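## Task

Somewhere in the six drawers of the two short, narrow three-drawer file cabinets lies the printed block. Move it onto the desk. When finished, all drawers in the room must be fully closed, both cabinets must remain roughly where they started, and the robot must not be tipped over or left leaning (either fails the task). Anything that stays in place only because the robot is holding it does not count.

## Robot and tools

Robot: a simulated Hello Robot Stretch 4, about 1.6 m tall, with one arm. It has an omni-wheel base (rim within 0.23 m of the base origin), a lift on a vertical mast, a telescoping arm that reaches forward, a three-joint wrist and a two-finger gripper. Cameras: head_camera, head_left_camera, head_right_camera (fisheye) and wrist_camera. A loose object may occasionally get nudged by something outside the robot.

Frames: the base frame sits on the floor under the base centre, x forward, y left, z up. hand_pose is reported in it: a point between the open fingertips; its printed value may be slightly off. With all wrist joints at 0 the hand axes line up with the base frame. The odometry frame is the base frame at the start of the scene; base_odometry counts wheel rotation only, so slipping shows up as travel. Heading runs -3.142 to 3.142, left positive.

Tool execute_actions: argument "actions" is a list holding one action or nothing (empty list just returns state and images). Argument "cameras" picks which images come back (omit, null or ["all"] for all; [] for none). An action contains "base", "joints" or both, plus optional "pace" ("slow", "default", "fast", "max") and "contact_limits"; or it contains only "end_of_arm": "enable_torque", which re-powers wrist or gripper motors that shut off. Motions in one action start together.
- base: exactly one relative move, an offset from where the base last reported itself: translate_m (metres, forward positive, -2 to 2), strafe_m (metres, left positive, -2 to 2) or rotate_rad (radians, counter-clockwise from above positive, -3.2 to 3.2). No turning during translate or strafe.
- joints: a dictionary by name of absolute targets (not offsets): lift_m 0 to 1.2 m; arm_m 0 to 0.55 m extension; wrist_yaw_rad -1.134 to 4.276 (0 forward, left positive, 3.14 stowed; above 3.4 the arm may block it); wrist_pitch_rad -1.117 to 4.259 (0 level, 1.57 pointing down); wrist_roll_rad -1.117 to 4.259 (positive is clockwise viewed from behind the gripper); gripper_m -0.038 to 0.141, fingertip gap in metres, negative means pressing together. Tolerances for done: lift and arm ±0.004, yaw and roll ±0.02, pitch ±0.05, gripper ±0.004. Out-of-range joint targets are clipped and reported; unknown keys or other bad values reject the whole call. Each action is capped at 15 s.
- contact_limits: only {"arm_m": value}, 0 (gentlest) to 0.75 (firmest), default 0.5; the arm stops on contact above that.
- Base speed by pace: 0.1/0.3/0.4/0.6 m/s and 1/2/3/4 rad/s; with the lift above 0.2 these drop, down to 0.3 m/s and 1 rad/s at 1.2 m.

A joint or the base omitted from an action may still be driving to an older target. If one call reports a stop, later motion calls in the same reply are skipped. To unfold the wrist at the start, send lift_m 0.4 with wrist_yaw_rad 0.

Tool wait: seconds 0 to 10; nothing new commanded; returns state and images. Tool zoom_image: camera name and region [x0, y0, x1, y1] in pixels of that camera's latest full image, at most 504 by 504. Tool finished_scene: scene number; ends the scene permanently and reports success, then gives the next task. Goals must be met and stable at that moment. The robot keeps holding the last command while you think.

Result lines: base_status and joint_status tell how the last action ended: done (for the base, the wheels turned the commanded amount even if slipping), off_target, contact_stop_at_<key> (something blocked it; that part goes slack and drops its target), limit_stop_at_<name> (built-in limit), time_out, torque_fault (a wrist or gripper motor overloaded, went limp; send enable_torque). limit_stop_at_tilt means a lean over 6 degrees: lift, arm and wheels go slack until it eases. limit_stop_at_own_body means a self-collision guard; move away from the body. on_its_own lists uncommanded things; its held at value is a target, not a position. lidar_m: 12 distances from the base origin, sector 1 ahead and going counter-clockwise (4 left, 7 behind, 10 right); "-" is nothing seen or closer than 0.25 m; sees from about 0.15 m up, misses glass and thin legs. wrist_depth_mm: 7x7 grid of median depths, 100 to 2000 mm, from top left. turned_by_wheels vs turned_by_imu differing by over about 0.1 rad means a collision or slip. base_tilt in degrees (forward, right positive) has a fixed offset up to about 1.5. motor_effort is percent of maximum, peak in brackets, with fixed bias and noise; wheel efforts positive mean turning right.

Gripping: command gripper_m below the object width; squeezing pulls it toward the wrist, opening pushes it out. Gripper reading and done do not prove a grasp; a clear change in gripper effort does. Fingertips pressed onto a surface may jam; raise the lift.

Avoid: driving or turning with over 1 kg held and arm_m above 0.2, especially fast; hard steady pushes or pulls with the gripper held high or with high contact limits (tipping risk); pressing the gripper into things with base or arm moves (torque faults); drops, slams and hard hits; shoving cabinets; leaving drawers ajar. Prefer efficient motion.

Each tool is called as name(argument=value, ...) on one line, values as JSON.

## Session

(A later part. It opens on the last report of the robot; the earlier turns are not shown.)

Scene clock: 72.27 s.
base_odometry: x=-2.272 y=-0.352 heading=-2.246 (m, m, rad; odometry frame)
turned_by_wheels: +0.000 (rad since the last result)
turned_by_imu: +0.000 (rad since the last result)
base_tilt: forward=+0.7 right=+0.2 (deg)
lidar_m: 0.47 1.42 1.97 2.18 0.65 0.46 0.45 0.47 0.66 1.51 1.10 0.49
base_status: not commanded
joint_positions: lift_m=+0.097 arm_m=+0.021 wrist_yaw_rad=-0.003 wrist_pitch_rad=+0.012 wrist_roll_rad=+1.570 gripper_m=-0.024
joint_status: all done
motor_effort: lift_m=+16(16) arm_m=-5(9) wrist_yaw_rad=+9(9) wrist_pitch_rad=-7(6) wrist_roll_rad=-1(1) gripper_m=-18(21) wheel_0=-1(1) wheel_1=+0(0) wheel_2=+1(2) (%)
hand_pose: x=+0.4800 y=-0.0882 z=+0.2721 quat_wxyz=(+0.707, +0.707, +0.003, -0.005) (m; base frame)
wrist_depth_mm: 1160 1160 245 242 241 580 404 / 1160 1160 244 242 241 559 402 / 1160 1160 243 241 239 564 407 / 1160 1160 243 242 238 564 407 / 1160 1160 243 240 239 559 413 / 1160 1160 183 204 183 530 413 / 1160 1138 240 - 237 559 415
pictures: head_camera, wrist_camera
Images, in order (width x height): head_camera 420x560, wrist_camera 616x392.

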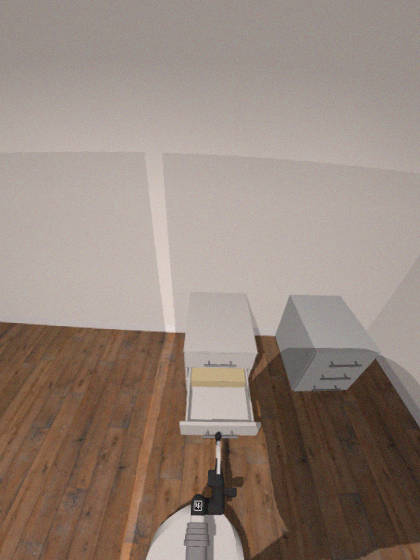

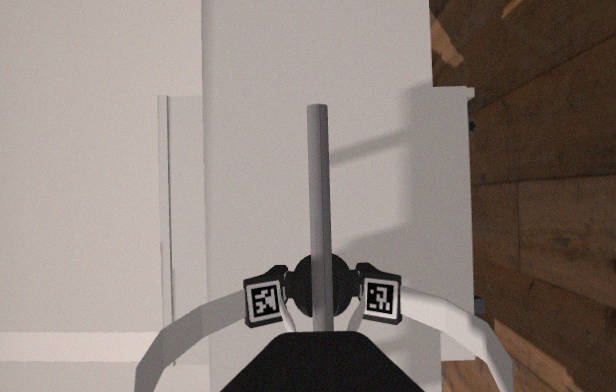

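execute_actions(actions=[{"joints":{"arm_m":0.346},"contact_limits":{"arm_m":0.25}}], cameras=[])

execute_actions(actions=[{"joints":{"gripper_m":0.07}}], cameras=[])

execute_actions(actions=[{"joints":{"arm_m":0.26}}], cameras=[])

execute_actions(actions=[{"joints":{"lift_m":0.04,"wrist_pitch_rad":0.35}}], cameras=["wrist_camera"])

Scene clock: 76.80 s.
base_odometry: x=-2.272 y=-0.352 heading=-2.246 (m, m, rad; odometry frame)
turned_by_wheels: +0.000 (rad since the last result)
turned_by_imu: +0.000 (rad since the last result)
base_tilt: forward=+0.7 right=+0.2 (deg)
lidar_m: 0.77 1.41 1.97 2.19 0.62 0.47 0.45 0.47 0.66 1.51 1.12 0.84
base_status: not commanded
joint_positions: lift_m=+0.097 arm_m=+0.345 wrist_yaw_rad=-0.001 wrist_pitch_rad=+0.010 wrist_roll_rad=+1.570 gripper_m=-0.025
joint_status: all done
motor_effort: lift_m=+15(15) arm_m=+7(7) wrist_yaw_rad=+3(11) wrist_pitch_rad=-3(7) wrist_roll_rad=-2(1) gripper_m=-16(20) wheel_0=-1(1) wheel_1=-1(0) wheel_2=+0(1) (%)
contact_limits: arm_m 0.25
hand_pose: x=+0.8041 y=-0.0877 z=+0.2725 quat_wxyz=(+0.707, +0.707, +0.003, -0.004) (m; base frame)
wrist_depth_mm: 246 245 243 241 240 237 236 / 246 245 242 241 239 236 236 / 245 245 243 239 239 236 236 / 246 243 242 240 238 236 236 / 244 243 241 239 237 236 235 / 244 243 183 204 183 235 235 / 245 243 241 - 237 235 234
pictures: none
No camera images: the call's "cameras" was empty. Leave "cameras" out to get every camera's image.

Scene clock: 78.47 s.
base_odometry: x=-2.272 y=-0.352 heading=-2.246 (m, m, rad; odometry frame)
turned_by_wheels: +0.000 (rad since the last result)
turned_by_imu: +0.000 (rad since the last result)
base_tilt: forward=+0.6 right=+0.2 (deg)
lidar_m: 0.75 1.41 1.97 2.21 0.66 0.48 0.44 0.49 0.66 1.49 1.11 0.84
base_status: not commanded
joint_positions: lift_m=+0.097 arm_m=+0.345 wrist_yaw_rad=-0.003 wrist_pitch_rad=+0.010 wrist_roll_rad=+1.570 gripper_m=+0.070
joint_status: all done
motor_effort: lift_m=+16(15) arm_m=+6(7) wrist_yaw_rad=+10(10) wrist_pitch_rad=-3(2) wrist_roll_rad=-1(1) gripper_m=+2(17) wheel_0=+0(1) wheel_1=+0(0) wheel_2=-2(2) (%)
hand_pose: x=+0.8040 y=-0.0883 z=+0.2725 quat_wxyz=(+0.707, +0.707, +0.002, -0.005) (m; base frame)
wrist_depth_mm: 248 245 244 242 240 239 237 / 247 244 243 241 239 238 236 / 246 246 242 241 238 238 236 / 246 244 243 240 239 236 236 / 245 244 242 239 238 237 236 / 244 243 241 204 189 236 235 / 244 243 241 - 237 235 234
pictures: none
No camera images: the call's "cameras" was empty. Leave "cameras" out to get every camera's image.

Scene clock: 79.67 s.
base_odometry: x=-2.272 y=-0.352 heading=-2.245 (m, m, rad; odometry frame)
turned_by_wheels: +0.000 (rad since the last result)
turned_by_imu: +0.000 (rad since the last result)
base_tilt: forward=+0.7 right=+0.2 (deg)
lidar_m: 0.77 1.43 1.97 2.21 0.66 0.48 0.45 0.47 0.65 1.51 1.11 0.85
base_status: not commanded
joint_positions: lift_m=+0.097 arm_m=+0.261 wrist_yaw_rad=+0.000 wrist_pitch_rad=+0.011 wrist_roll_rad=+1.570 gripper_m=+0.070
joint_status: all done
motor_effort: lift_m=+16(16) arm_m=-5(4) wrist_yaw_rad=+1(11) wrist_pitch_rad=-6(8) wrist_roll_rad=-1(1) gripper_m=-2(1) wheel_0=+0(0) wheel_1=+0(0) wheel_2=+1(2) (%)
hand_pose: x=+0.7202 y=-0.0874 z=+0.2721 quat_wxyz=(+0.707, +0.707, +0.004, -0.004) (m; base frame)
wrist_depth_mm: 917 330 329 327 324 322 320 / 332 330 329 325 324 322 319 / 627 329 327 325 324 322 320 / 627 329 329 325 324 319 319 / 621 327 327 324 322 320 319 / 627 327 197 322 195 290 319 / 334 325 325 - 320 319 317
pictures: none
No camera images: the call's "cameras" was empty. Leave "cameras" out to get every camera's image.

Scene clock: 80.83 s.
base_odometry: x=-2.272 y=-0.352 heading=-2.245 (m, m, rad; odometry frame)
turned_by_wheels: +0.000 (rad since the last result)
turned_by_imu: +0.000 (rad since the last result)
base_tilt: forward=+0.6 right=+0.2 (deg)
lidar_m: 0.77 1.43 1.97 2.20 0.65 0.47 0.46 0.48 0.67 1.52 1.11 0.84
base_status: not commanded
joint_positions: lift_m=+0.040 arm_m=+0.261 wrist_yaw_rad=+0.000 wrist_pitch_rad=+0.352 wrist_roll_rad=+1.570 gripper_m=+0.070
joint_status: all done
motor_effort: lift_m=+15(17) arm_m=-5(5) wrist_yaw_rad=+1(2) wrist_pitch_rad=-5(6) wrist_roll_rad=-1(1) gripper_m=-2(1) wheel_0=+0(0) wheel_1=+0(0) wheel_2=+1(1) (%)
hand_pose: x=+0.7025 y=-0.0874 z=+0.1189 quat_wxyz=(+0.696, +0.696, +0.124, -0.124) (m; base frame)
wrist_depth_mm: 283 301 327 355 353 247 203 / 282 300 322 347 355 249 204 / 278 300 322 347 359 251 206 / 274 300 320 345 364 253 208 / 276 297 315 343 343 255 208 / 277 296 198 336 195 236 209 / 276 291 319 - 330 240 209
pictures: wrist_camera
Images, in order (width x height): wrist_camera 616x392.

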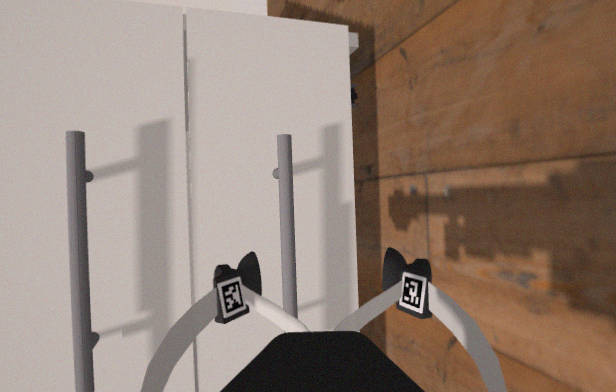

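execute_actions(actions=[{"joints":{"arm_m":0.35,"lift_m":0.045},"contact_limits":{"arm_m":0.2}}], cameras=["wrist_camera"])

execute_actions(actions=[{"joints":{"gripper_m":-0.025}}], cameras=["wrist_camera"])

execute_actions(actions=[{"joints":{"arm_m":0.06}}], cameras=["wrist_camera","head_camera"])

zoom_image(camera="head_camera", region=[150, 320, 290, 460])

Scene clock: 84.17 s.
base_odometry: x=-2.272 y=-0.352 heading=-2.245 (m, m, rad; odometry frame)
turned_by_wheels: +0.000 (rad since the last result)
turned_by_imu: +0.000 (rad since the last result)
base_tilt: forward=+0.7 right=+0.2 (deg)
lidar_m: 0.76 1.41 1.95 2.18 0.66 0.46 0.44 0.47 0.67 1.51 1.08 0.82
base_status: not commanded
joint_positions: lift_m=+0.045 arm_m=+0.341 wrist_yaw_rad=-0.003 wrist_pitch_rad=+0.350 wrist_roll_rad=+1.570 gripper_m=+0.070
joint_status: arm_m contact_stop (moved +0.080 of +0.089); the others done
on_its_own: arm_m is slack since a contact_stop (your +0.350 is given up)
motor_effort: lift_m=+18(20) arm_m=+0(13) wrist_yaw_rad=+9(22) wrist_pitch_rad=+1(8) wrist_roll_rad=+0(0) gripper_m=-1(2) wheel_0=+3(3) wheel_1=+3(3) wheel_2=-3(6) (%)
contact_limits: arm_m 0.2
hand_pose: x=+0.7827 y=-0.0882 z=+0.1243 quat_wxyz=(+0.696, +0.696, +0.122, -0.124) (m; base frame)
wrist_depth_mm: 215 228 247 264 286 255 209 / 213 228 246 262 285 256 211 / 198 226 245 256 283 259 208 / 208 226 242 255 282 262 210 / 208 224 239 255 274 263 211 / 207 224 197 253 196 242 215 / 206 220 240 - 283 248 216
pictures: wrist_camera
Images, in order (width x height): wrist_camera 616x392.

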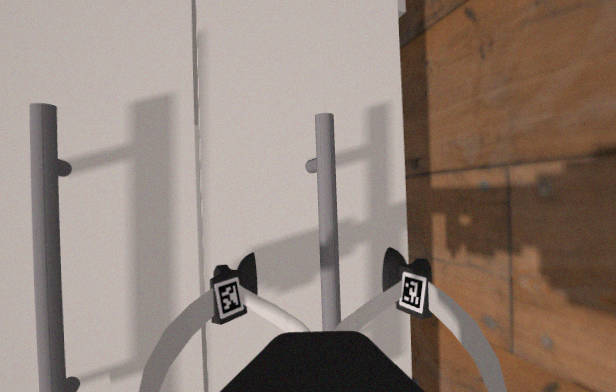

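not run: a stop came earlier in this reply.

not run: a stop came earlier in this reply.

This scene's latest camera images include none from head_camera. They are from: wrist_camera. Call execute_actions without "cameras", or with head_camera in "cameras", to get its image.

execute_actions(actions=[{"joints":{"arm_m":0.335,"lift_m":0.039,"gripper_m":0.035}}], cameras=[])

execute_actions(actions=[{"joints":{"arm_m":0.348},"contact_limits":{"arm_m":0.25}}], cameras=["wrist_camera"])

execute_actions(actions=[{"joints":{"gripper_m":-0.025}}], cameras=["wrist_camera"])

execute_actions(actions=[{"joints":{"arm_m":0.06}}], cameras=["wrist_camera","head_camera"])

zoom_image(camera="head_camera", region=[150, 320, 290, 460])

Scene clock: 88.47 s.
base_odometry: x=-2.272 y=-0.352 heading=-2.245 (m, m, rad; odometry frame)
turned_by_wheels: +0.000 (rad since the last result)
turned_by_imu: +0.000 (rad since the last result)
base_tilt: forward=+0.7 right=+0.2 (deg)
lidar_m: 0.76 1.41 1.95 2.20 0.66 0.48 0.45 0.46 0.66 1.51 1.10 0.84
base_status: not commanded
joint_positions: lift_m=+0.039 arm_m=+0.336 wrist_yaw_rad=+0.000 wrist_pitch_rad=+0.352 wrist_roll_rad=+1.570 gripper_m=+0.035
joint_status: all done
motor_effort: lift_m=+15(17) arm_m=-5(4) wrist_yaw_rad=+2(9) wrist_pitch_rad=-3(6) wrist_roll_rad=+0(0) gripper_m=-4(4) wheel_0=+1(3) wheel_1=+2(3) wheel_2=-1(2) (%)
hand_pose: x=+0.7776 y=-0.0875 z=+0.1179 quat_wxyz=(+0.697, +0.696, +0.124, -0.124) (m; base frame)
wrist_depth_mm: 218 232 251 268 297 245 202 / 217 231 250 267 298 249 204 / 204 230 248 260 301 249 204 / 213 230 246 260 304 251 206 / 213 229 247 260 287 253 206 / 213 229 192 235 192 243 208 / 216 225 245 - 310 234 208
pictures: none
No camera images: the call's "cameras" was empty. Leave "cameras" out to get every camera's image.

Scene clock: 89.10 s.
base_odometry: x=-2.272 y=-0.352 heading=-2.245 (m, m, rad; odometry frame)
turned_by_wheels: +0.000 (rad since the last result)
turned_by_imu: +0.000 (rad since the last result)
base_tilt: forward=+0.6 right=+0.1 (deg)
lidar_m: 0.77 1.40 1.94 2.19 0.66 0.47 0.45 0.48 0.68 1.51 1.11 0.85
base_status: not commanded
joint_positions: lift_m=+0.039 arm_m=+0.347 wrist_yaw_rad=+0.000 wrist_pitch_rad=+0.352 wrist_roll_rad=+1.570 gripper_m=+0.035
joint_status: all done
motor_effort: lift_m=+15(15) arm_m=+5(4) wrist_yaw_rad=+1(2) wrist_pitch_rad=-4(5) wrist_roll_rad=+0(0) gripper_m=-3(4) wheel_0=+1(1) wheel_1=+2(2) wheel_2=-1(1) (%)
contact_limits: arm_m 0.25
hand_pose: x=+0.7888 y=-0.0874 z=+0.1179 quat_wxyz=(+0.697, +0.696, +0.124, -0.124) (m; base frame)
wrist_depth_mm: 208 222 241 256 296 245 201 / 208 220 240 256 277 248 203 / 207 220 237 250 276 249 205 / 206 220 236 252 274 251 206 / 206 220 235 251 274 252 207 / 205 218 192 223 192 243 208 / 206 215 234 - 310 234 208
pictures: wrist_camera
Images, in order (width x height): wrist_camera 616x392.

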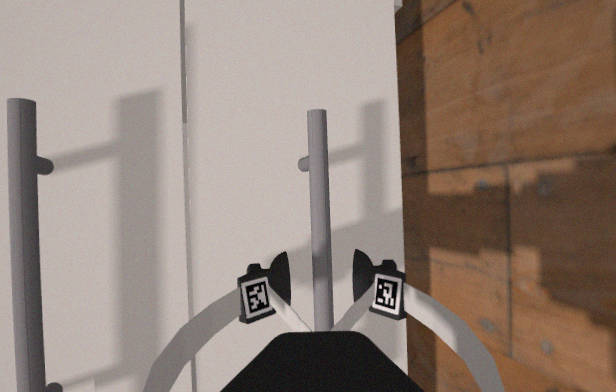

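Scene clock: 90.43 s.
base_odometry: x=-2.272 y=-0.352 heading=-2.245 (m, m, rad; odometry frame)
turned_by_wheels: +0.000 (rad since the last result)
turned_by_imu: +0.000 (rad since the last result)
base_tilt: forward=+0.7 right=+0.2 (deg)
lidar_m: 0.76 1.40 1.96 2.20 0.65 0.48 0.46 0.47 0.67 1.51 1.10 0.83
base_status: not commanded
joint_positions: lift_m=+0.039 arm_m=+0.347 wrist_yaw_rad=+0.001 wrist_pitch_rad=+0.355 wrist_roll_rad=+1.570 gripper_m=-0.024
joint_status: all done
motor_effort: lift_m=+16(16) arm_m=+3(5) wrist_yaw_rad=-1(2) wrist_pitch_rad=-13(12) wrist_roll_rad=+0(0) gripper_m=-19(21) wheel_0=+0(1) wheel_1=+1(2) wheel_2=+0(1) (%)
hand_pose: x=+0.7888 y=-0.0873 z=+0.1172 quat_wxyz=(+0.696, +0.696, +0.125, -0.124) (m; base frame)
wrist_depth_mm: 209 221 229 249 268 243 200 / 206 221 231 247 270 245 201 / 207 220 231 244 267 248 202 / 206 220 230 243 267 249 204 / 206 220 229 237 266 250 205 / 205 218 183 212 183 230 206 / 205 213 226 - 270 251 206
pictures: wrist_camera
Images, in order (width x height): wrist_camera 616x392.

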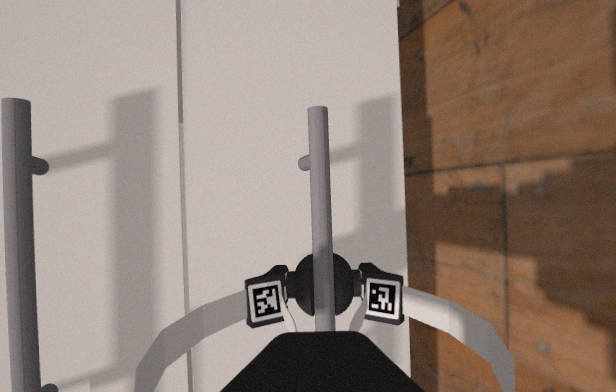

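Scene clock: 92.40 s.
base_odometry: x=-2.272 y=-0.352 heading=-2.245 (m, m, rad; odometry frame)
turned_by_wheels: +0.000 (rad since the last result)
turned_by_imu: +0.000 (rad since the last result)
base_tilt: forward=+0.6 right=+0.2 (deg)
lidar_m: 0.48 1.40 1.94 2.19 0.66 0.47 0.45 0.47 0.66 1.51 1.10 0.51
base_status: not commanded
joint_positions: lift_m=+0.039 arm_m=+0.061 wrist_yaw_rad=-0.003 wrist_pitch_rad=+0.357 wrist_roll_rad=+1.570 gripper_m=-0.024
joint_status: all done
motor_effort: lift_m=+16(17) arm_m=-5(6) wrist_yaw_rad=+8(8) wrist_pitch_rad=-17(18) wrist_roll_rad=+0(0) gripper_m=-19(20) wheel_0=-1(1) wheel_1=+1(1) wheel_2=+0(1) (%)
hand_pose: x=+0.5018 y=-0.0881 z=+0.1166 quat_wxyz=(+0.696, +0.696, +0.125, -0.126) (m; base frame)
wrist_depth_mm: 931 991 229 249 270 244 201 / 462 496 231 247 268 246 203 / 455 484 231 243 268 248 203 / 452 480 229 243 266 249 205 / 452 480 229 236 266 251 206 / 452 480 183 212 183 232 206 / 449 469 224 - 267 242 206
pictures: head_camera, wrist_camera
Images, in order (width x height): head_camera 420x560, wrist_camera 616x392.

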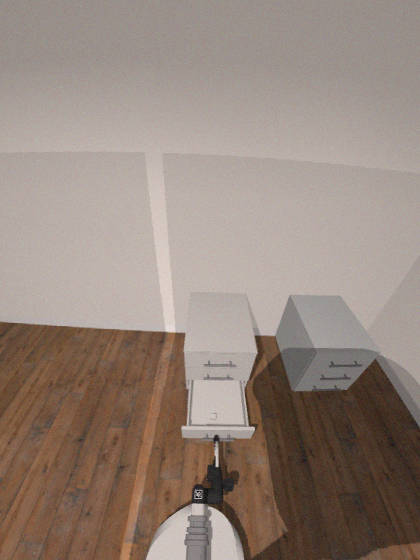

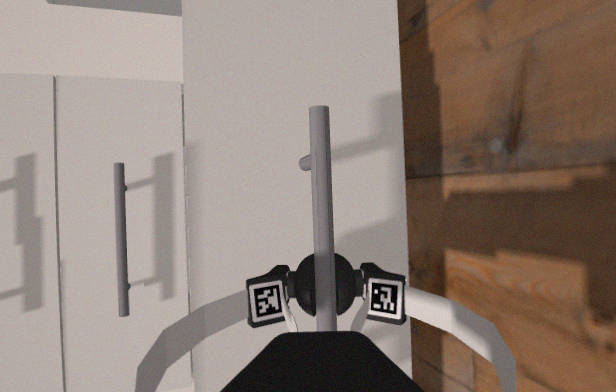

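Region (150, 320, 290, 460) of head_camera's 420x560 image, scaled by 3.600, with more detail than that image has.

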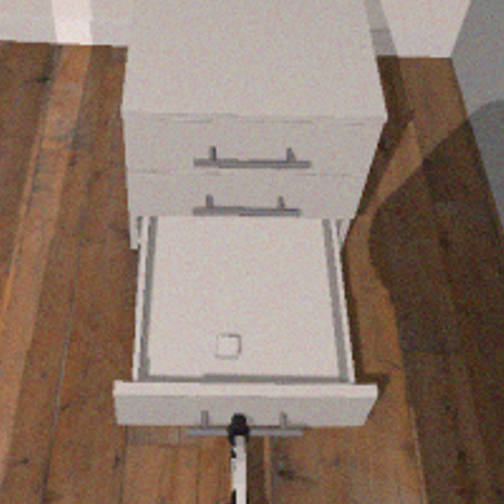

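execute_actions(actions=[{"joints":{"gripper_m":0.04}}], cameras=[])

execute_actions(actions=[{"joints":{"arm_m":0.005}}], cameras=[])

execute_actions(actions=[{"joints":{"lift_m":0.4}}], cameras=[])

execute_actions(actions=[{"joints":{"wrist_pitch_rad":1.57,"wrist_roll_rad":0,"gripper_m":0.09}}], cameras=[])

execute_actions(actions=[{"joints":{"arm_m":0.42}}], cameras=["wrist_camera","head_camera"])

Scene clock: 98.37 s.
base_odometry: x=-2.272 y=-0.352 heading=-2.245 (m, m, rad; odometry frame)
turned_by_wheels: +0.000 (rad since the last result)
turned_by_imu: +0.000 (rad since the last result)
base_tilt: forward=+0.6 right=+0.2 (deg)
lidar_m: 0.50 1.40 1.96 2.20 0.68 0.48 0.44 0.48 0.66 1.50 1.12 0.52
base_status: not commanded
joint_positions: lift_m=+0.039 arm_m=+0.061 wrist_yaw_rad=+0.000 wrist_pitch_rad=+0.353 wrist_roll_rad=+1.570 gripper_m=+0.040
joint_status: all done
motor_effort: lift_m=+17(17) arm_m=-5(5) wrist_yaw_rad=+1(7) wrist_pitch_rad=-6(17) wrist_roll_rad=+0(1) gripper_m=-3(21) wheel_0=-1(1) wheel_1=+1(0) wheel_2=+1(1) (%)
hand_pose: x=+0.5025 y=-0.0875 z=+0.1177 quat_wxyz=(+0.696, +0.696, +0.124, -0.124) (m; base frame)
wrist_depth_mm: 946 976 243 258 297 247 202 / 459 496 241 257 279 249 204 / 455 484 241 254 278 252 206 / 455 484 240 253 278 253 208 / 452 480 239 253 274 255 208 / 449 477 198 222 195 245 208 / 452 469 236 - 312 236 209
pictures: none
No camera images: the call's "cameras" was empty. Leave "cameras" out to get every camera's image.

Scene clock: 98.87 s.
base_odometry: x=-2.272 y=-0.352 heading=-2.246 (m, m, rad; odometry frame)
turned_by_wheels: +0.000 (rad since the last result)
turned_by_imu: +0.000 (rad since the last result)
base_tilt: forward=+0.7 right=+0.2 (deg)
lidar_m: 0.52 1.40 1.97 2.19 0.65 0.49 0.44 0.47 0.67 1.51 1.11 0.51
base_status: not commanded
joint_positions: lift_m=+0.039 arm_m=+0.052 wrist_yaw_rad=+0.000 wrist_pitch_rad=+0.353 wrist_roll_rad=+1.570 gripper_m=+0.040
joint_status: arm_m limit_stop_at_own_body (moved -0.009 of -0.056)
on_its_own: lift_m is slack since a limit_stop_at_own_body; arm_m is slack since a limit_stop_at_own_body (your +0.005 is given up)
motor_effort: lift_m=+17(18) arm_m=+0(6) wrist_yaw_rad=+2(3) wrist_pitch_rad=-6(7) wrist_roll_rad=-2(0) gripper_m=-3(4) wheel_0=-1(1) wheel_1=+1(1) wheel_2=+1(0) (%)
hand_pose: x=+0.4933 y=-0.0875 z=+0.1177 quat_wxyz=(+0.697, +0.696, +0.124, -0.124) (m; base frame)
wrist_depth_mm: 931 991 251 268 298 247 202 / 473 504 251 267 301 250 204 / 459 496 250 260 304 252 206 / 462 496 249 260 304 253 207 / 459 488 247 262 285 254 208 / 459 484 198 230 195 244 208 / 455 480 244 - 312 236 209
pictures: none
No camera images: the call's "cameras" was empty. Leave "cameras" out to get every camera's image.

not run: a stop came earlier in this reply.

not run: a stop came earlier in this reply.

not run: a stop came earlier in this reply.

execute_actions(actions=[{"base":{"translate_m":-0.05}}], cameras=[])

execute_actions(actions=[{"joints":{"lift_m":0.4,"arm_m":0.055}}], cameras=[])

execute_actions(actions=[{"joints":{"wrist_pitch_rad":1.57,"wrist_roll_rad":0,"gripper_m":0.09}}], cameras=[])

execute_actions(actions=[{"joints":{"arm_m":0.46}}], cameras=["wrist_camera","head_camera"])

Scene clock: 102.40 s.
base_odometry: x=-2.241 y=-0.313 heading=-2.246 (m, m, rad; odometry frame)
turned_by_wheels: +0.000 (rad since the last result)
turned_by_imu: +0.000 (rad since the last result)
base_tilt: forward=+0.6 right=+0.2 (deg)
lidar_m: 0.53 1.47 2.04 2.20 0.60 0.43 0.41 0.42 0.59 1.49 1.17 0.59
base_status: done
joint_positions: lift_m=+0.039 arm_m=+0.052 wrist_yaw_rad=+0.000 wrist_pitch_rad=+0.353 wrist_roll_rad=+1.570 gripper_m=+0.040
joint_status: not commanded
on_its_own: lift_m is slack since a limit_stop_at_own_body; arm_m is slack since a limit_stop_at_own_body (your +0.005 is given up)
motor_effort: lift_m=+17(18) arm_m=+0(0) wrist_yaw_rad=+1(1) wrist_pitch_rad=-6(6) wrist_roll_rad=+1(1) gripper_m=-3(3) wheel_0=-1(4) wheel_1=-1(6) wheel_2=-1(9) (%)
hand_pose: x=+0.4933 y=-0.0875 z=+0.1177 quat_wxyz=(+0.697, +0.696, +0.124, -0.124) (m; base frame)
wrist_depth_mm: 991 1042 301 320 336 248 203 / 976 1025 300 320 336 249 204 / 504 539 298 319 338 251 206 / 504 530 298 319 342 253 208 / 504 530 297 317 325 255 208 / 504 535 198 306 195 245 208 / 500 525 294 - 329 236 209
pictures: none
No camera images: the call's "cameras" was empty. Leave "cameras" out to get every camera's image.

Scene clock: 104.90 s.
base_odometry: x=-2.241 y=-0.313 heading=-2.246 (m, m, rad; odometry frame)
turned_by_wheels: +0.000 (rad since the last result)
turned_by_imu: +0.000 (rad since the last result)
base_tilt: forward=+0.6 right=+0.2 (deg)
lidar_m: 0.54 1.46 2.02 2.20 0.58 0.42 0.40 0.41 0.58 1.52 1.17 0.56
base_status: not commanded
joint_positions: lift_m=+0.400 arm_m=+0.054 wrist_yaw_rad=+0.000 wrist_pitch_rad=+0.353 wrist_roll_rad=+1.570 gripper_m=+0.040
joint_status: all done
motor_effort: lift_m=+20(19) arm_m=+5(4) wrist_yaw_rad=+1(1) wrist_pitch_rad=-6(6) wrist_roll_rad=+0(0) gripper_m=-4(5) wheel_0=-1(1) wheel_1=-1(1) wheel_2=-1(1) (%)
hand_pose: x=+0.4958 y=-0.0874 z=+0.4784 quat_wxyz=(+0.697, +0.696, +0.124, -0.124) (m; base frame)
wrist_depth_mm: 991 1060 1118 1138 1025 707 544 / 1008 1060 1098 1205 976 691 410 / 991 1060 597 621 676 640 410 / 991 1060 591 609 668 647 404 / 991 1060 591 615 661 654 404 / 991 1060 198 609 195 603 410 / 991 1042 1078 - 960 654 407
pictures: none
No camera images: the call's "cameras" was empty. Leave "cameras" out to get every camera's image.

Scene clock: 106.40 s.
base_odometry: x=-2.241 y=-0.313 heading=-2.246 (m, m, rad; odometry frame)
turned_by_wheels: +0.000 (rad since the last result)
turned_by_imu: +0.000 (rad since the last result)
base_tilt: forward=+0.6 right=+0.2 (deg)
lidar_m: 0.54 1.47 2.02 2.19 0.60 0.42 0.40 0.43 0.60 1.52 1.15 0.58
base_status: not commanded
joint_positions: lift_m=+0.400 arm_m=+0.054 wrist_yaw_rad=+0.000 wrist_pitch_rad=+1.570 wrist_roll_rad=+0.000 gripper_m=+0.090
joint_status: all done
motor_effort: lift_m=+20(20) arm_m=+5(5) wrist_yaw_rad=+1(1) wrist_pitch_rad=+2(4) wrist_roll_rad=-2(7) gripper_m=-1(1) wheel_0=-1(1) wheel_1=-1(0) wheel_2=-1(1) (%)
hand_pose: x=+0.2253 y=-0.0874 z=+0.2895 quat_wxyz=(+0.707, +0.000, +0.707, +0.000) (m; base frame)
wrist_depth_mm: 535 525 521 517 512 508 508 / 530 530 521 517 512 508 504 / 535 530 521 517 512 512 504 / 535 530 521 517 517 508 504 / 535 530 525 517 517 508 504 / 539 525 199 304 340 508 508 / 535 312 307 - 342 512 504
pictures: none
No camera images: the call's "cameras" was empty. Leave "cameras" out to get every camera's image.

Scene clock: 108.70 s.
base_odometry: x=-2.241 y=-0.313 heading=-2.246 (m, m, rad; odometry frame)
turned_by_wheels: +0.000 (rad since the last result)
turned_by_imu: +0.000 (rad since the last result)
base_tilt: forward=+0.7 right=+0.2 (deg)
lidar_m: 0.52 1.46 2.01 2.19 0.58 0.43 0.40 0.41 0.58 1.51 1.18 0.55
base_status: not commanded
joint_positions: lift_m=+0.400 arm_m=+0.459 wrist_yaw_rad=+0.000 wrist_pitch_rad=+1.570 wrist_roll_rad=+0.000 gripper_m=+0.090
joint_status: all done
motor_effort: lift_m=+20(20) arm_m=+5(5) wrist_yaw_rad=+1(1) wrist_pitch_rad=+2(2) wrist_roll_rad=-1(2) gripper_m=-1(2) wheel_0=-1(1) wheel_1=-1(1) wheel_2=-1(1) (%)
hand_pose: x=+0.6303 y=-0.0874 z=+0.2895 quat_wxyz=(+0.707, +0.000, +0.707, +0.000) (m; base frame)
wrist_depth_mm: 530 525 459 452 449 430 504 / 530 525 455 455 449 439 500 / 530 530 455 455 449 449 500 / 530 525 459 452 452 449 504 / 535 525 459 455 449 394 504 / 530 530 199 325 324 320 504 / 535 535 525 - 512 508 504
pictures: head_camera, wrist_camera
Images, in order (width x height): head_camera 420x560, wrist_camera 616x392.

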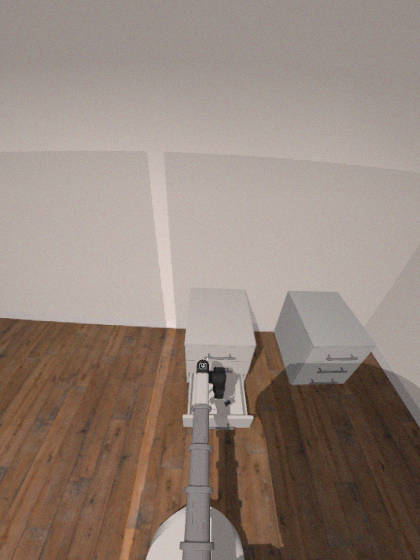

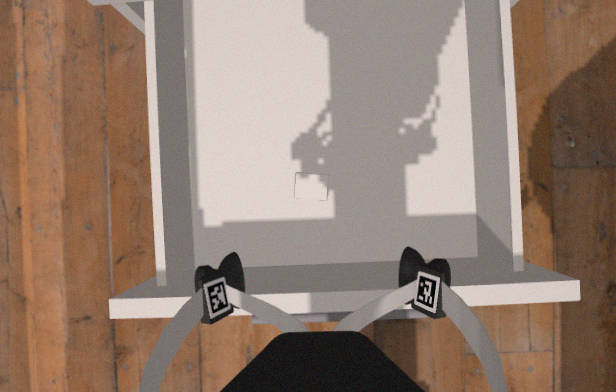

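execute_actions(actions=[{"base":{"strafe_m":0.012},"joints":{"arm_m":0.512,"gripper_m":0.075}}], cameras=[])

execute_actions(actions=[{"joints":{"lift_m":0.25}}], cameras=["wrist_camera"])

Scene clock: 112.67 s.
base_odometry: x=-2.231 y=-0.321 heading=-2.246 (m, m, rad; odometry frame)
turned_by_wheels: +0.000 (rad since the last result)
turned_by_imu: +0.000 (rad since the last result)
base_tilt: forward=+0.6 right=+0.2 (deg)
lidar_m: 0.54 1.46 2.03 2.18 0.59 0.43 0.40 0.42 0.58 1.52 1.17 0.55
base_status: done
joint_positions: lift_m=+0.400 arm_m=+0.511 wrist_yaw_rad=+0.000 wrist_pitch_rad=+1.570 wrist_roll_rad=+0.000 gripper_m=+0.075
joint_status: all done
motor_effort: lift_m=+20(20) arm_m=+5(7) wrist_yaw_rad=+1(0) wrist_pitch_rad=+1(2) wrist_roll_rad=-2(1) gripper_m=-2(3) wheel_0=-1(7) wheel_1=+2(8) wheel_2=+0(1) (%)
hand_pose: x=+0.6823 y=-0.0874 z=+0.2895 quat_wxyz=(+0.707, +0.000, +0.707, +0.000) (m; base frame)
wrist_depth_mm: 530 266 254 249 267 274 334 / 530 521 455 455 449 433 504 / 530 525 459 452 449 439 504 / 530 525 455 455 449 449 504 / 530 530 455 455 452 442 504 / 535 525 200 445 357 373 508 / 535 530 353 - 322 322 504
pictures: none
No camera images: the call's "cameras" was empty. Leave "cameras" out to get every camera's image.

Scene clock: 114.37 s.
base_odometry: x=-2.231 y=-0.321 heading=-2.246 (m, m, rad; odometry frame)
turned_by_wheels: +0.000 (rad since the last result)
turned_by_imu: +0.000 (rad since the last result)
base_tilt: forward=+0.7 right=+0.2 (deg)
lidar_m: 0.54 1.49 2.02 2.20 0.58 0.43 0.39 0.42 0.59 1.50 1.15 0.54
base_status: not commanded
joint_positions: lift_m=+0.250 arm_m=+0.511 wrist_yaw_rad=+0.000 wrist_pitch_rad=+1.570 wrist_roll_rad=+0.000 gripper_m=+0.075
joint_status: all done
motor_effort: lift_m=+15(18) arm_m=+5(5) wrist_yaw_rad=+0(1) wrist_pitch_rad=+2(1) wrist_roll_rad=-1(1) gripper_m=-1(0) wheel_0=-1(0) wheel_1=+2(2) wheel_2=-1(0) (%)
hand_pose: x=+0.6823 y=-0.0874 z=+0.1399 quat_wxyz=(+0.707, +0.000, +0.707, +0.000) (m; base frame)
wrist_depth_mm: 236 301 306 303 300 297 296 / 304 298 306 304 300 298 296 / 377 296 306 303 300 298 294 / 375 293 306 303 300 298 297 / 377 287 306 303 301 298 297 / 377 282 200 304 300 298 297 / 377 247 306 - 290 268 276
pictures: wrist_camera
Images, in order (width x height): wrist_camera 616x392.

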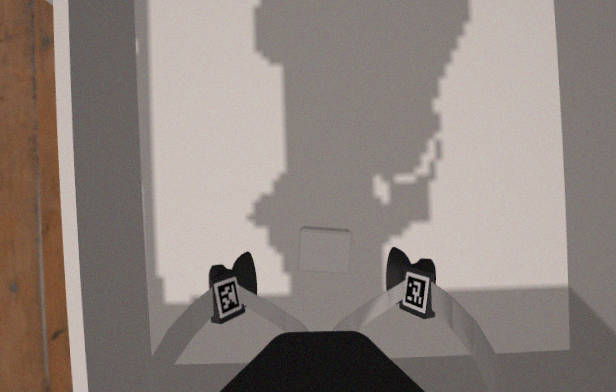

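execute_actions(actions=[{"joints":{"lift_m":0.19,"arm_m":0.516}}], cameras=["wrist_camera"])

execute_actions(actions=[{"joints":{"gripper_m":0.005}}], cameras=["wrist_camera"])

execute_actions(actions=[{"joints":{"lift_m":0.36}}], cameras=["wrist_camera"])

Scene clock: 117.70 s.
base_odometry: x=-2.231 y=-0.321 heading=-2.246 (m, m, rad; odometry frame)
turned_by_wheels: +0.000 (rad since the last result)
turned_by_imu: +0.000 (rad since the last result)
base_tilt: forward=+0.6 right=+0.2 (deg)
lidar_m: 0.53 1.48 2.04 2.19 0.58 0.41 0.40 0.41 0.61 1.53 1.19 0.57
base_status: not commanded
joint_positions: lift_m=+0.191 arm_m=+0.515 wrist_yaw_rad=+0.000 wrist_pitch_rad=+1.570 wrist_roll_rad=+0.000 gripper_m=+0.075
joint_status: all done
motor_effort: lift_m=+11(18) arm_m=+5(4) wrist_yaw_rad=+1(1) wrist_pitch_rad=+1(3) wrist_roll_rad=+0(1) gripper_m=-1(1) wheel_0=-1(1) wheel_1=+2(2) wheel_2=+0(0) (%)
hand_pose: x=+0.6862 y=-0.0874 z=+0.0803 quat_wxyz=(+0.707, +0.000, +0.707, +0.000) (m; base frame)
wrist_depth_mm: 212 251 250 247 243 243 241 / 206 251 249 247 245 243 240 / 204 251 249 246 244 243 241 / 203 251 250 247 245 243 241 / 200 251 250 246 245 242 241 / 198 251 200 246 245 242 241 / 199 247 250 - 245 242 241
pictures: wrist_camera
Images, in order (width x height): wrist_camera 616x392.

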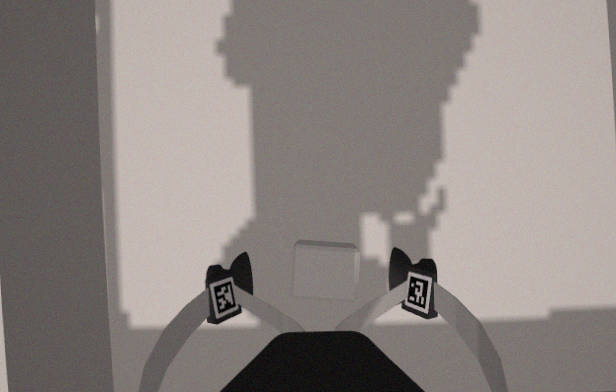

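Scene clock: 119.20 s.
base_odometry: x=-2.231 y=-0.321 heading=-2.246 (m, m, rad; odometry frame)
turned_by_wheels: +0.000 (rad since the last result)
turned_by_imu: +0.000 (rad since the last result)
base_tilt: forward=+0.6 right=+0.2 (deg)
lidar_m: 0.53 1.48 2.05 2.18 0.59 0.41 0.40 0.43 0.59 1.53 1.19 0.56
base_status: not commanded
joint_positions: lift_m=+0.190 arm_m=+0.515 wrist_yaw_rad=+0.000 wrist_pitch_rad=+1.570 wrist_roll_rad=+0.000 gripper_m=+0.005
joint_status: all done
motor_effort: lift_m=+16(16) arm_m=+5(5) wrist_yaw_rad=+1(1) wrist_pitch_rad=+1(0) wrist_roll_rad=+0(1) gripper_m=-19(19) wheel_0=+0(1) wheel_1=+2(2) wheel_2=+0(0) (%)
hand_pose: x=+0.6863 y=-0.0874 z=+0.0799 quat_wxyz=(+0.707, +0.000, +0.707, +0.000) (m; base frame)
wrist_depth_mm: 211 247 245 243 240 238 236 / 206 247 245 243 241 237 236 / 204 248 246 243 241 239 237 / 202 247 246 243 241 238 237 / 200 248 245 213 241 239 237 / 197 248 189 242 187 239 237 / 199 245 246 - 241 239 238
pictures: wrist_camera
Images, in order (width x height): wrist_camera 616x392.

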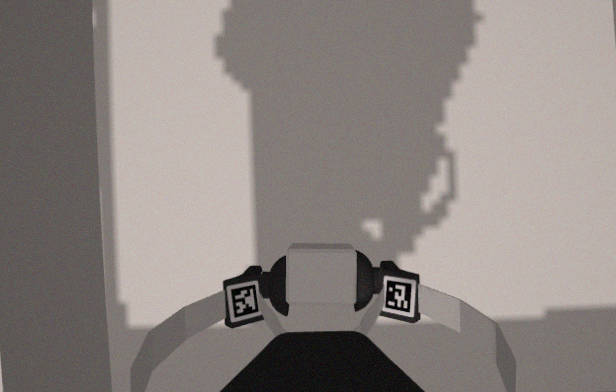

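Scene clock: 121.00 s.
base_odometry: x=-2.231 y=-0.321 heading=-2.246 (m, m, rad; odometry frame)
turned_by_wheels: +0.000 (rad since the last result)
turned_by_imu: +0.000 (rad since the last result)
base_tilt: forward=+0.7 right=+0.2 (deg)
lidar_m: 0.56 1.46 2.02 2.19 0.60 0.43 0.40 0.42 0.60 1.52 1.15 0.56
base_status: not commanded
joint_positions: lift_m=+0.360 arm_m=+0.515 wrist_yaw_rad=+0.000 wrist_pitch_rad=+1.570 wrist_roll_rad=+0.000 gripper_m=+0.005
joint_status: all done
motor_effort: lift_m=+20(22) arm_m=+5(5) wrist_yaw_rad=+1(0) wrist_pitch_rad=+2(1) wrist_roll_rad=-1(1) gripper_m=-19(21) wheel_0=-1(1) wheel_1=+2(2) wheel_2=+0(0) (%)
hand_pose: x=+0.6863 y=-0.0874 z=+0.2495 quat_wxyz=(+0.707, +0.000, +0.707, +0.000) (m; base frame)
wrist_depth_mm: 377 257 234 241 244 368 325 / 488 484 415 415 410 404 462 / 488 484 418 415 413 407 459 / 488 488 418 415 410 407 466 / 496 488 418 213 410 407 345 / 492 488 187 377 187 370 347 / 492 297 314 - 294 279 282
pictures: wrist_camera
Images, in order (width x height): wrist_camera 616x392.

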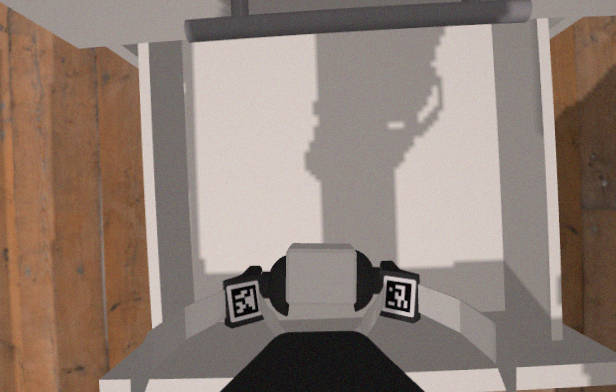

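execute_actions(actions=[{"base":{"translate_m":-0.05},"joints":{"arm_m":0.07,"gripper_m":0.0}}], cameras=[])

execute_actions(actions=[{"joints":{"wrist_pitch_rad":0.1}}], cameras=[])

execute_actions(actions=[{"joints":{"lift_m":0.025}}], cameras=["wrist_camera"])

Scene clock: 127.77 s.
base_odometry: x=-2.200 y=-0.281 heading=-2.246 (m, m, rad; odometry frame)
turned_by_wheels: +0.000 (rad since the last result)
turned_by_imu: +0.000 (rad since the last result)
base_tilt: forward=+0.6 right=+0.2 (deg)
lidar_m: 0.59 1.51 2.12 2.19 0.52 0.37 0.34 0.38 0.53 1.51 1.24 0.61
base_status: done
joint_positions: lift_m=+0.360 arm_m=+0.071 wrist_yaw_rad=+0.000 wrist_pitch_rad=+1.570 wrist_roll_rad=+0.000 gripper_m=+0.001
joint_status: all done
motor_effort: lift_m=+20(20) arm_m=-5(7) wrist_yaw_rad=+1(0) wrist_pitch_rad=+1(0) wrist_roll_rad=-1(1) gripper_m=-21(21) wheel_0=+0(5) wheel_1=+0(4) wheel_2=-1(6) (%)
hand_pose: x=+0.2419 y=-0.0874 z=+0.2495 quat_wxyz=(+0.707, +0.000, +0.707, +0.000) (m; base frame)
wrist_depth_mm: 492 484 480 477 469 469 466 / 488 484 484 480 473 469 466 / 492 488 484 477 473 469 469 / 492 488 484 477 477 469 466 / 496 484 484 211 473 473 466 / 492 488 186 276 186 469 469 / 496 273 268 - 473 469 469
pictures: none
No camera images: the call's "cameras" was empty. Leave "cameras" out to get every camera's image.

Scene clock: 129.20 s.
base_odometry: x=-2.200 y=-0.281 heading=-2.246 (m, m, rad; odometry frame)
turned_by_wheels: +0.000 (rad since the last result)
turned_by_imu: +0.000 (rad since the last result)
base_tilt: forward=+0.6 right=+0.2 (deg)
lidar_m: 0.59 1.51 2.12 2.19 0.52 0.37 0.35 0.37 0.52 1.52 1.22 0.62
base_status: not commanded
joint_positions: lift_m=+0.360 arm_m=+0.071 wrist_yaw_rad=+0.000 wrist_pitch_rad=+0.103 wrist_roll_rad=+0.000 gripper_m=+0.001
joint_status: all done
motor_effort: lift_m=+20(20) arm_m=-5(5) wrist_yaw_rad=+1(1) wrist_pitch_rad=-8(11) wrist_roll_rad=-1(1) gripper_m=-21(22) wheel_0=+0(0) wheel_1=-1(0) wheel_2=-1(1) (%)
hand_pose: x=+0.5287 y=-0.0874 z=+0.5083 quat_wxyz=(+0.999, +0.000, +0.052, +0.000) (m; base frame)
wrist_depth_mm: 1160 1160 1138 1138 1138 1118 1118 / 1182 1160 1182 1160 1138 1138 1138 / 1205 1182 1205 1160 1182 1160 1138 / 1205 1229 1205 621 621 1160 878 / 1255 1205 621 211 615 1182 866 / 1281 1255 186 634 186 1060 891 / 1060 1008 946 - 640 917 891
pictures: none
No camera images: the call's "cameras" was empty. Leave "cameras" out to get every camera's image.

Scene clock: 131.60 s.
base_odometry: x=-2.200 y=-0.281 heading=-2.246 (m, m, rad; odometry frame)
turned_by_wheels: +0.000 (rad since the last result)
turned_by_imu: +0.000 (rad since the last result)
base_tilt: forward=+0.7 right=+0.2 (deg)
lidar_m: 0.58 1.53 2.12 2.19 0.52 0.37 0.34 0.36 0.52 1.51 1.20 0.61
base_status: not commanded
joint_positions: lift_m=+0.025 arm_m=+0.071 wrist_yaw_rad=+0.000 wrist_pitch_rad=+0.103 wrist_roll_rad=+0.000 gripper_m=+0.001
joint_status: all done
motor_effort: lift_m=+16(18) arm_m=-5(5) wrist_yaw_rad=+0(0) wrist_pitch_rad=-7(8) wrist_roll_rad=-1(1) gripper_m=-21(21) wheel_0=+0(0) wheel_1=+0(1) wheel_2=-1(2) (%)
hand_pose: x=+0.5287 y=-0.0874 z=+0.1738 quat_wxyz=(+0.999, +0.000, +0.051, +0.000) (m; base frame)
wrist_depth_mm: 1138 1160 591 580 585 1118 1025 / 1182 1160 603 597 591 1138 854 / 1229 1182 609 603 603 1160 854 / 1229 1229 683 615 609 1118 831 / 1042 334 332 211 330 332 330 / 640 340 186 303 186 334 338 / 452 404 343 - 342 343 389
pictures: wrist_camera
Images, in order (width x height): wrist_camera 616x392.

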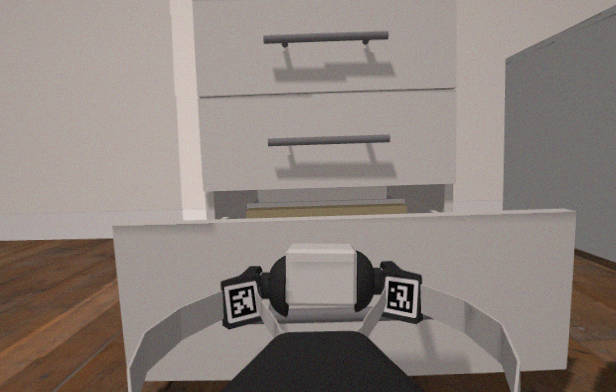

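execute_actions(actions=[{"joints":{"arm_m":0.42},"contact_limits":{"arm_m":0.25}}], cameras=["wrist_camera"])

execute_actions(actions=[{"joints":{"arm_m":0.46},"contact_limits":{"arm_m":0.15},"pace":"slow"}], cameras=["wrist_camera"])

Scene clock: 135.33 s.
base_odometry: x=-2.200 y=-0.281 heading=-2.246 (m, m, rad; odometry frame)
turned_by_wheels: +0.000 (rad since the last result)
turned_by_imu: +0.000 (rad since the last result)
base_tilt: forward=+0.7 right=+0.1 (deg)
lidar_m: 0.84 1.51 2.09 2.19 0.51 0.37 0.34 0.36 0.53 1.53 1.25 0.93
base_status: not commanded
joint_positions: lift_m=+0.025 arm_m=+0.419 wrist_yaw_rad=+0.000 wrist_pitch_rad=+0.103 wrist_roll_rad=+0.000 gripper_m=+0.001
joint_status: all done
motor_effort: lift_m=+15(16) arm_m=+5(14) wrist_yaw_rad=+0(29) wrist_pitch_rad=-7(8) wrist_roll_rad=-1(1) gripper_m=-22(21) wheel_0=+0(1) wheel_1=+1(1) wheel_2=+0(6) (%)
contact_limits: arm_m 0.25
hand_pose: x=+0.8770 y=-0.0874 z=+0.1739 quat_wxyz=(+0.999, +0.000, +0.051, +0.000) (m; base frame)
wrist_depth_mm: 251 250 249 249 247 247 246 / 535 254 253 252 251 251 250 / 549 259 257 257 256 255 254 / 842 263 262 262 259 259 259 / 842 267 267 212 263 265 263 / 580 271 185 271 185 267 267 / 455 277 274 - 273 273 273
pictures: wrist_camera
Images, in order (width x height): wrist_camera 616x392.

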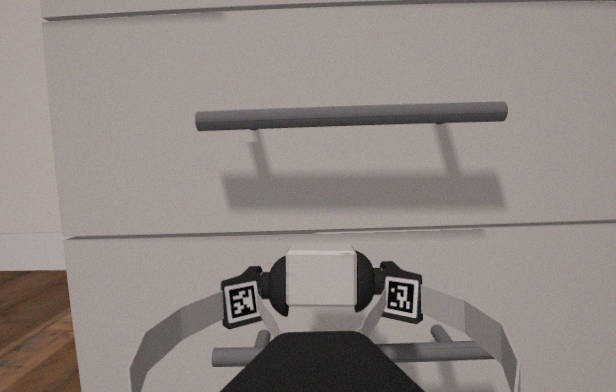

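Scene clock: 136.67 s.
base_odometry: x=-2.200 y=-0.281 heading=-2.246 (m, m, rad; odometry frame)
turned_by_wheels: +0.000 (rad since the last result)
turned_by_imu: +0.000 (rad since the last result)
base_tilt: forward=+0.6 right=+0.2 (deg)
lidar_m: 0.87 1.51 2.09 2.19 0.51 0.37 0.34 0.37 0.53 1.50 1.24 0.92
base_status: not commanded
joint_positions: lift_m=+0.025 arm_m=+0.451 wrist_yaw_rad=-0.004 wrist_pitch_rad=+0.103 wrist_roll_rad=+0.000 gripper_m=+0.001
joint_status: arm_m contact_stop (moved +0.032 of +0.041)
on_its_own: arm_m is slack since a contact_stop (your +0.460 is given up)
motor_effort: lift_m=+15(16) arm_m=+0(14) wrist_yaw_rad=+11(25) wrist_pitch_rad=-7(7) wrist_roll_rad=-1(1) gripper_m=-19(22) wheel_0=+2(2) wheel_1=+3(3) wheel_2=-5(7) (%)
contact_limits: arm_m 0.15
hand_pose: x=+0.9087 y=-0.0885 z=+0.1738 quat_wxyz=(+0.999, +0.000, +0.051, -0.002) (m; base frame)
wrist_depth_mm: 219 219 219 218 217 218 217 / 223 223 222 222 220 220 220 / 227 226 227 226 225 225 224 / 232 230 230 230 229 229 229 / 236 235 235 208 233 233 234 / 240 238 186 238 185 236 237 / 245 242 242 - 240 208 241
pictures: wrist_camera
Images, in order (width x height): wrist_camera 616x392.

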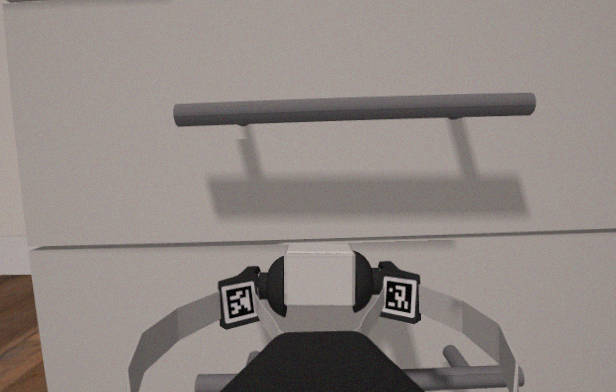

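execute_actions(actions=[{"joints":{"arm_m":0.08}}], cameras=[])

execute_actions(actions=[{"base":{"translate_m":0.08},"joints":{"lift_m":0.19}}], cameras=["wrist_camera"])

execute_actions(actions=[{"base":{"strafe_m":1.73},"joints":{"arm_m":0.01},"pace":"fast"}], cameras=["head_right_camera"])

Scene clock: 140.77 s.
base_odometry: x=-2.200 y=-0.281 heading=-2.245 (m, m, rad; odometry frame)
turned_by_wheels: +0.000 (rad since the last result)
turned_by_imu: +0.000 (rad since the last result)
base_tilt: forward=+0.6 right=+0.2 (deg)
lidar_m: 0.86 1.54 2.09 2.19 0.52 0.37 0.35 0.37 0.53 1.52 1.26 0.92
base_status: not commanded
joint_positions: lift_m=+0.025 arm_m=+0.081 wrist_yaw_rad=+0.000 wrist_pitch_rad=+0.103 wrist_roll_rad=+0.000 gripper_m=+0.001
joint_status: all done
motor_effort: lift_m=+15(16) arm_m=-5(4) wrist_yaw_rad=+0(11) wrist_pitch_rad=-7(7) wrist_roll_rad=-1(2) gripper_m=-21(22) wheel_0=+1(2) wheel_1=+2(3) wheel_2=-2(4) (%)
hand_pose: x=+0.5387 y=-0.0875 z=+0.1738 quat_wxyz=(+0.999, +0.000, +0.051, +0.000) (m; base frame)
wrist_depth_mm: 1138 1138 580 574 574 1098 1025 / 1182 1182 591 585 585 1138 866 / 1205 1182 597 591 591 1138 842 / 1205 1182 609 609 609 1160 854 / 1060 1025 627 211 615 891 798 / 634 627 186 521 185 539 569 / 452 427 449 - 433 404 418
pictures: none
No camera images: the call's "cameras" was empty. Leave "cameras" out to get every camera's image.

Scene clock: 142.53 s.
base_odometry: x=-2.250 y=-0.344 heading=-2.245 (m, m, rad; odometry frame)
turned_by_wheels: +0.000 (rad since the last result)
turned_by_imu: +0.000 (rad since the last result)
base_tilt: forward=+0.7 right=+0.1 (deg)
lidar_m: 0.78 1.45 1.98 2.18 0.64 0.45 0.42 0.45 0.65 1.51 1.12 0.85
base_status: done
joint_positions: lift_m=+0.190 arm_m=+0.081 wrist_yaw_rad=+0.000 wrist_pitch_rad=+0.103 wrist_roll_rad=+0.000 gripper_m=+0.001
joint_status: all done
motor_effort: lift_m=+21(24) arm_m=-5(5) wrist_yaw_rad=+1(1) wrist_pitch_rad=-7(6) wrist_roll_rad=-1(1) gripper_m=-22(24) wheel_0=+0(4) wheel_1=+1(6) wheel_2=-1(7) (%)
hand_pose: x=+0.5387 y=-0.0874 z=+0.3384 quat_wxyz=(+0.999, +0.000, +0.051, +0.000) (m; base frame)
wrist_depth_mm: 1060 1060 1060 1042 1060 1025 1025 / 1098 1078 512 512 508 1042 1042 / 1098 1098 521 517 512 1025 854 / 1138 1118 525 525 525 1042 854 / 1138 1118 535 211 530 1042 866 / 1042 1060 185 544 185 544 842 / 750 715 554 - 554 554 699
pictures: wrist_camera
Images, in order (width x height): wrist_camera 616x392.

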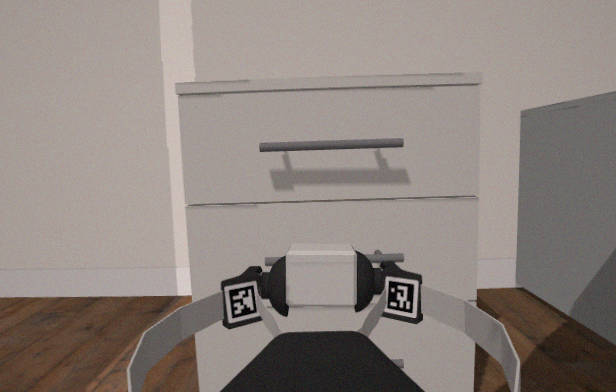

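Scene clock: 148.00 s.
base_odometry: x=-0.899 y=-1.424 heading=-2.245 (m, m, rad; odometry frame)
turned_by_wheels: +0.000 (rad since the last result)
turned_by_imu: +0.002 (rad since the last result)
base_tilt: forward=+0.6 right=+0.2 (deg)
lidar_m: 1.38 0.70 0.49 0.48 0.50 0.70 2.03 0.64 0.62 1.77 1.81 1.45
base_status: done
joint_positions: lift_m=+0.190 arm_m=+0.011 wrist_yaw_rad=+0.000 wrist_pitch_rad=+0.103 wrist_roll_rad=+0.000 gripper_m=+0.001
joint_status: all done
motor_effort: lift_m=+19(20) arm_m=-5(5) wrist_yaw_rad=+0(2) wrist_pitch_rad=-6(5) wrist_roll_rad=-1(1) gripper_m=-22(22) wheel_0=+2(11) wheel_1=-1(12) wheel_2=-1(1) (%)
hand_pose: x=+0.4687 y=-0.0874 z=+0.3385 quat_wxyz=(+0.999, +0.000, +0.051, +0.000) (m; base frame)
wrist_depth_mm: 820 1138 1138 1138 1118 1118 1118 / 809 1182 1160 1160 1118 1138 1118 / 798 1160 1182 1182 1160 1160 1138 / 788 1138 1229 1182 1182 1182 1160 / 788 1138 1229 212 1182 1182 1182 / 768 976 185 878 186 891 946 / 723 707 750 - 715 683 707
pictures: head_right_camera
Images, in order (width x height): head_right_camera 420x672.

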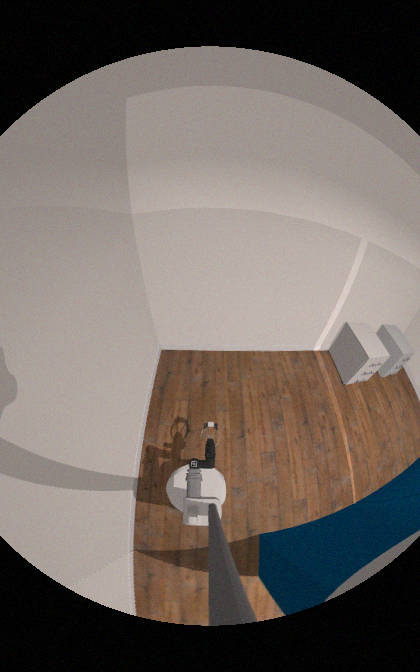

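execute_actions(actions=[{"base":{"translate_m":-1.6},"pace":"fast"}], cameras=[])

execute_actions(actions=[{"base":{"strafe_m":-0.8},"pace":"fast"}], cameras=[])

Scene clock: 155.40 s.
base_odometry: x=+0.101 y=-0.175 heading=-2.245 (m, m, rad; odometry frame)
turned_by_wheels: +0.000 (rad since the last result)
turned_by_imu: +0.007 (rad since the last result)
base_tilt: forward=+0.6 right=+0.1 (deg)
lidar_m: 1.85 0.71 0.52 0.49 0.51 0.68 1.21 1.03 1.41 2.51 0.93 0.81
base_status: done
joint_positions: lift_m=+0.190 arm_m=+0.011 wrist_yaw_rad=+0.000 wrist_pitch_rad=+0.103 wrist_roll_rad=+0.000 gripper_m=+0.001
joint_status: not commanded
motor_effort: lift_m=+19(19) arm_m=-5(5) wrist_yaw_rad=+1(2) wrist_pitch_rad=-7(7) wrist_roll_rad=-1(1) gripper_m=-20(22) wheel_0=+0(7) wheel_1=+1(6) wheel_2=+0(12) (%)
hand_pose: x=+0.4687 y=-0.0874 z=+0.3385 quat_wxyz=(+0.999, +0.000, +0.051, +0.000) (m; base frame)
wrist_depth_mm: 842 1205 - - - 788 539 / 820 1182 - - - 798 539 / 820 1182 - - - 798 549 / 809 1182 - - - 820 549 / 820 1182 1661 211 1618 820 559 / 788 991 186 878 186 715 554 / 723 715 750 - 723 668 559
pictures: none
No camera images: the call's "cameras" was empty. Leave "cameras" out to get every camera's image.

Scene clock: 158.63 s.
base_odometry: x=-0.524 y=+0.325 heading=-2.245 (m, m, rad; odometry frame)
turned_by_wheels: +0.000 (rad since the last result)
turned_by_imu: +0.000 (rad since the last result)
base_tilt: forward=+0.6 right=+0.2 (deg)
lidar_m: 0.63 0.68 1.36 1.29 1.36 1.03 0.98 1.04 1.38 2.41 0.91 0.68
base_status: done
joint_positions: lift_m=+0.190 arm_m=+0.011 wrist_yaw_rad=+0.000 wrist_pitch_rad=+0.103 wrist_roll_rad=+0.000 gripper_m=+0.001
joint_status: not commanded
motor_effort: lift_m=+19(20) arm_m=-5(5) wrist_yaw_rad=+1(0) wrist_pitch_rad=-7(6) wrist_roll_rad=-1(1) gripper_m=-22(20) wheel_0=-1(11) wheel_1=+1(9) wheel_2=+1(1) (%)
hand_pose: x=+0.4687 y=-0.0874 z=+0.3385 quat_wxyz=(+0.999, +0.000, +0.051, +0.000) (m; base frame)
wrist_depth_mm: 549 778 436 430 427 421 421 / 452 424 436 455 469 484 492 / 535 750 891 878 878 866 676 / 535 768 904 621 580 549 521 / 525 768 917 211 455 452 445 / 525 715 185 466 186 459 455 / 530 580 615 - 469 469 466
pictures: none
No camera images: the call's "cameras" was empty. Leave "cameras" out to get every camera's image.

execute_actions(actions=[{"base":{"rotate_rad":3.17},"joints":{"lift_m":0.75}}], cameras=["head_camera","wrist_camera"])

Scene clock: 162.57 s.
base_odometry: x=-0.524 y=+0.325 heading=+0.925 (m, m, rad; odometry frame)
turned_by_wheels: +3.170 (rad since the last result)
turned_by_imu: +3.123 (rad since the last result)
base_tilt: forward=+0.6 right=+0.2 (deg)
lidar_m: 0.97 1.02 1.36 2.41 0.94 0.69 0.64 0.69 1.34 1.28 1.34 1.02
base_status: done
joint_positions: lift_m=+0.750 arm_m=+0.011 wrist_yaw_rad=+0.000 wrist_pitch_rad=+0.103 wrist_roll_rad=+0.000 gripper_m=+0.001
joint_status: all done
motor_effort: lift_m=+20(21) arm_m=-5(5) wrist_yaw_rad=+0(0) wrist_pitch_rad=-7(6) wrist_roll_rad=-1(1) gripper_m=-21(21) wheel_0=-1(5) wheel_1=+0(7) wheel_2=+1(8) (%)
hand_pose: x=+0.4688 y=-0.0874 z=+0.8985 quat_wxyz=(+0.999, +0.000, +0.051, +0.000) (m; base frame)
wrist_depth_mm: 1537 1499 1499 1499 1464 1499 1430 / 1576 1537 1499 1537 1537 1499 1499 / 1576 1576 1537 1576 1499 1537 1499 / 1618 1576 1576 1537 1576 1537 1499 / 1078 1042 1008 211 960 1576 1576 / 1661 1661 186 1661 185 1618 1576 / 1661 1708 1708 - 1661 1618 1618
pictures: head_camera, wrist_camera
Images, in order (width x height): head_camera 420x560, wrist_camera 616x392.

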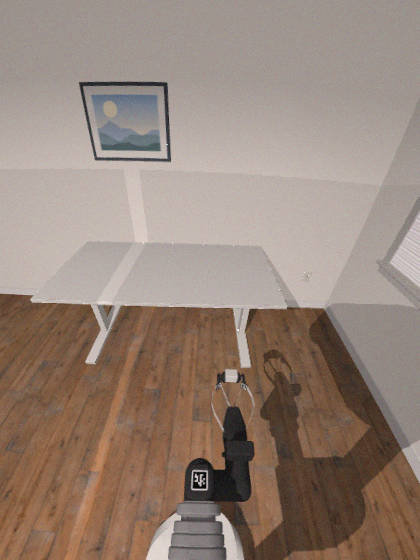

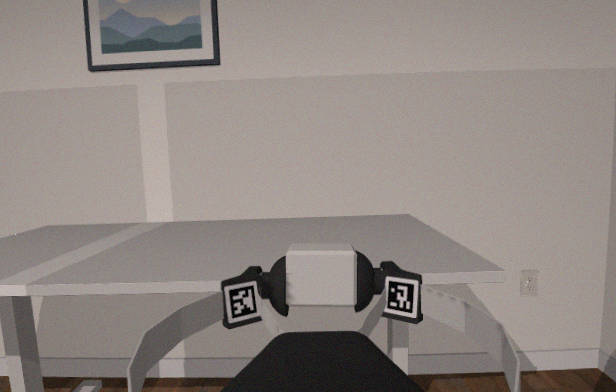

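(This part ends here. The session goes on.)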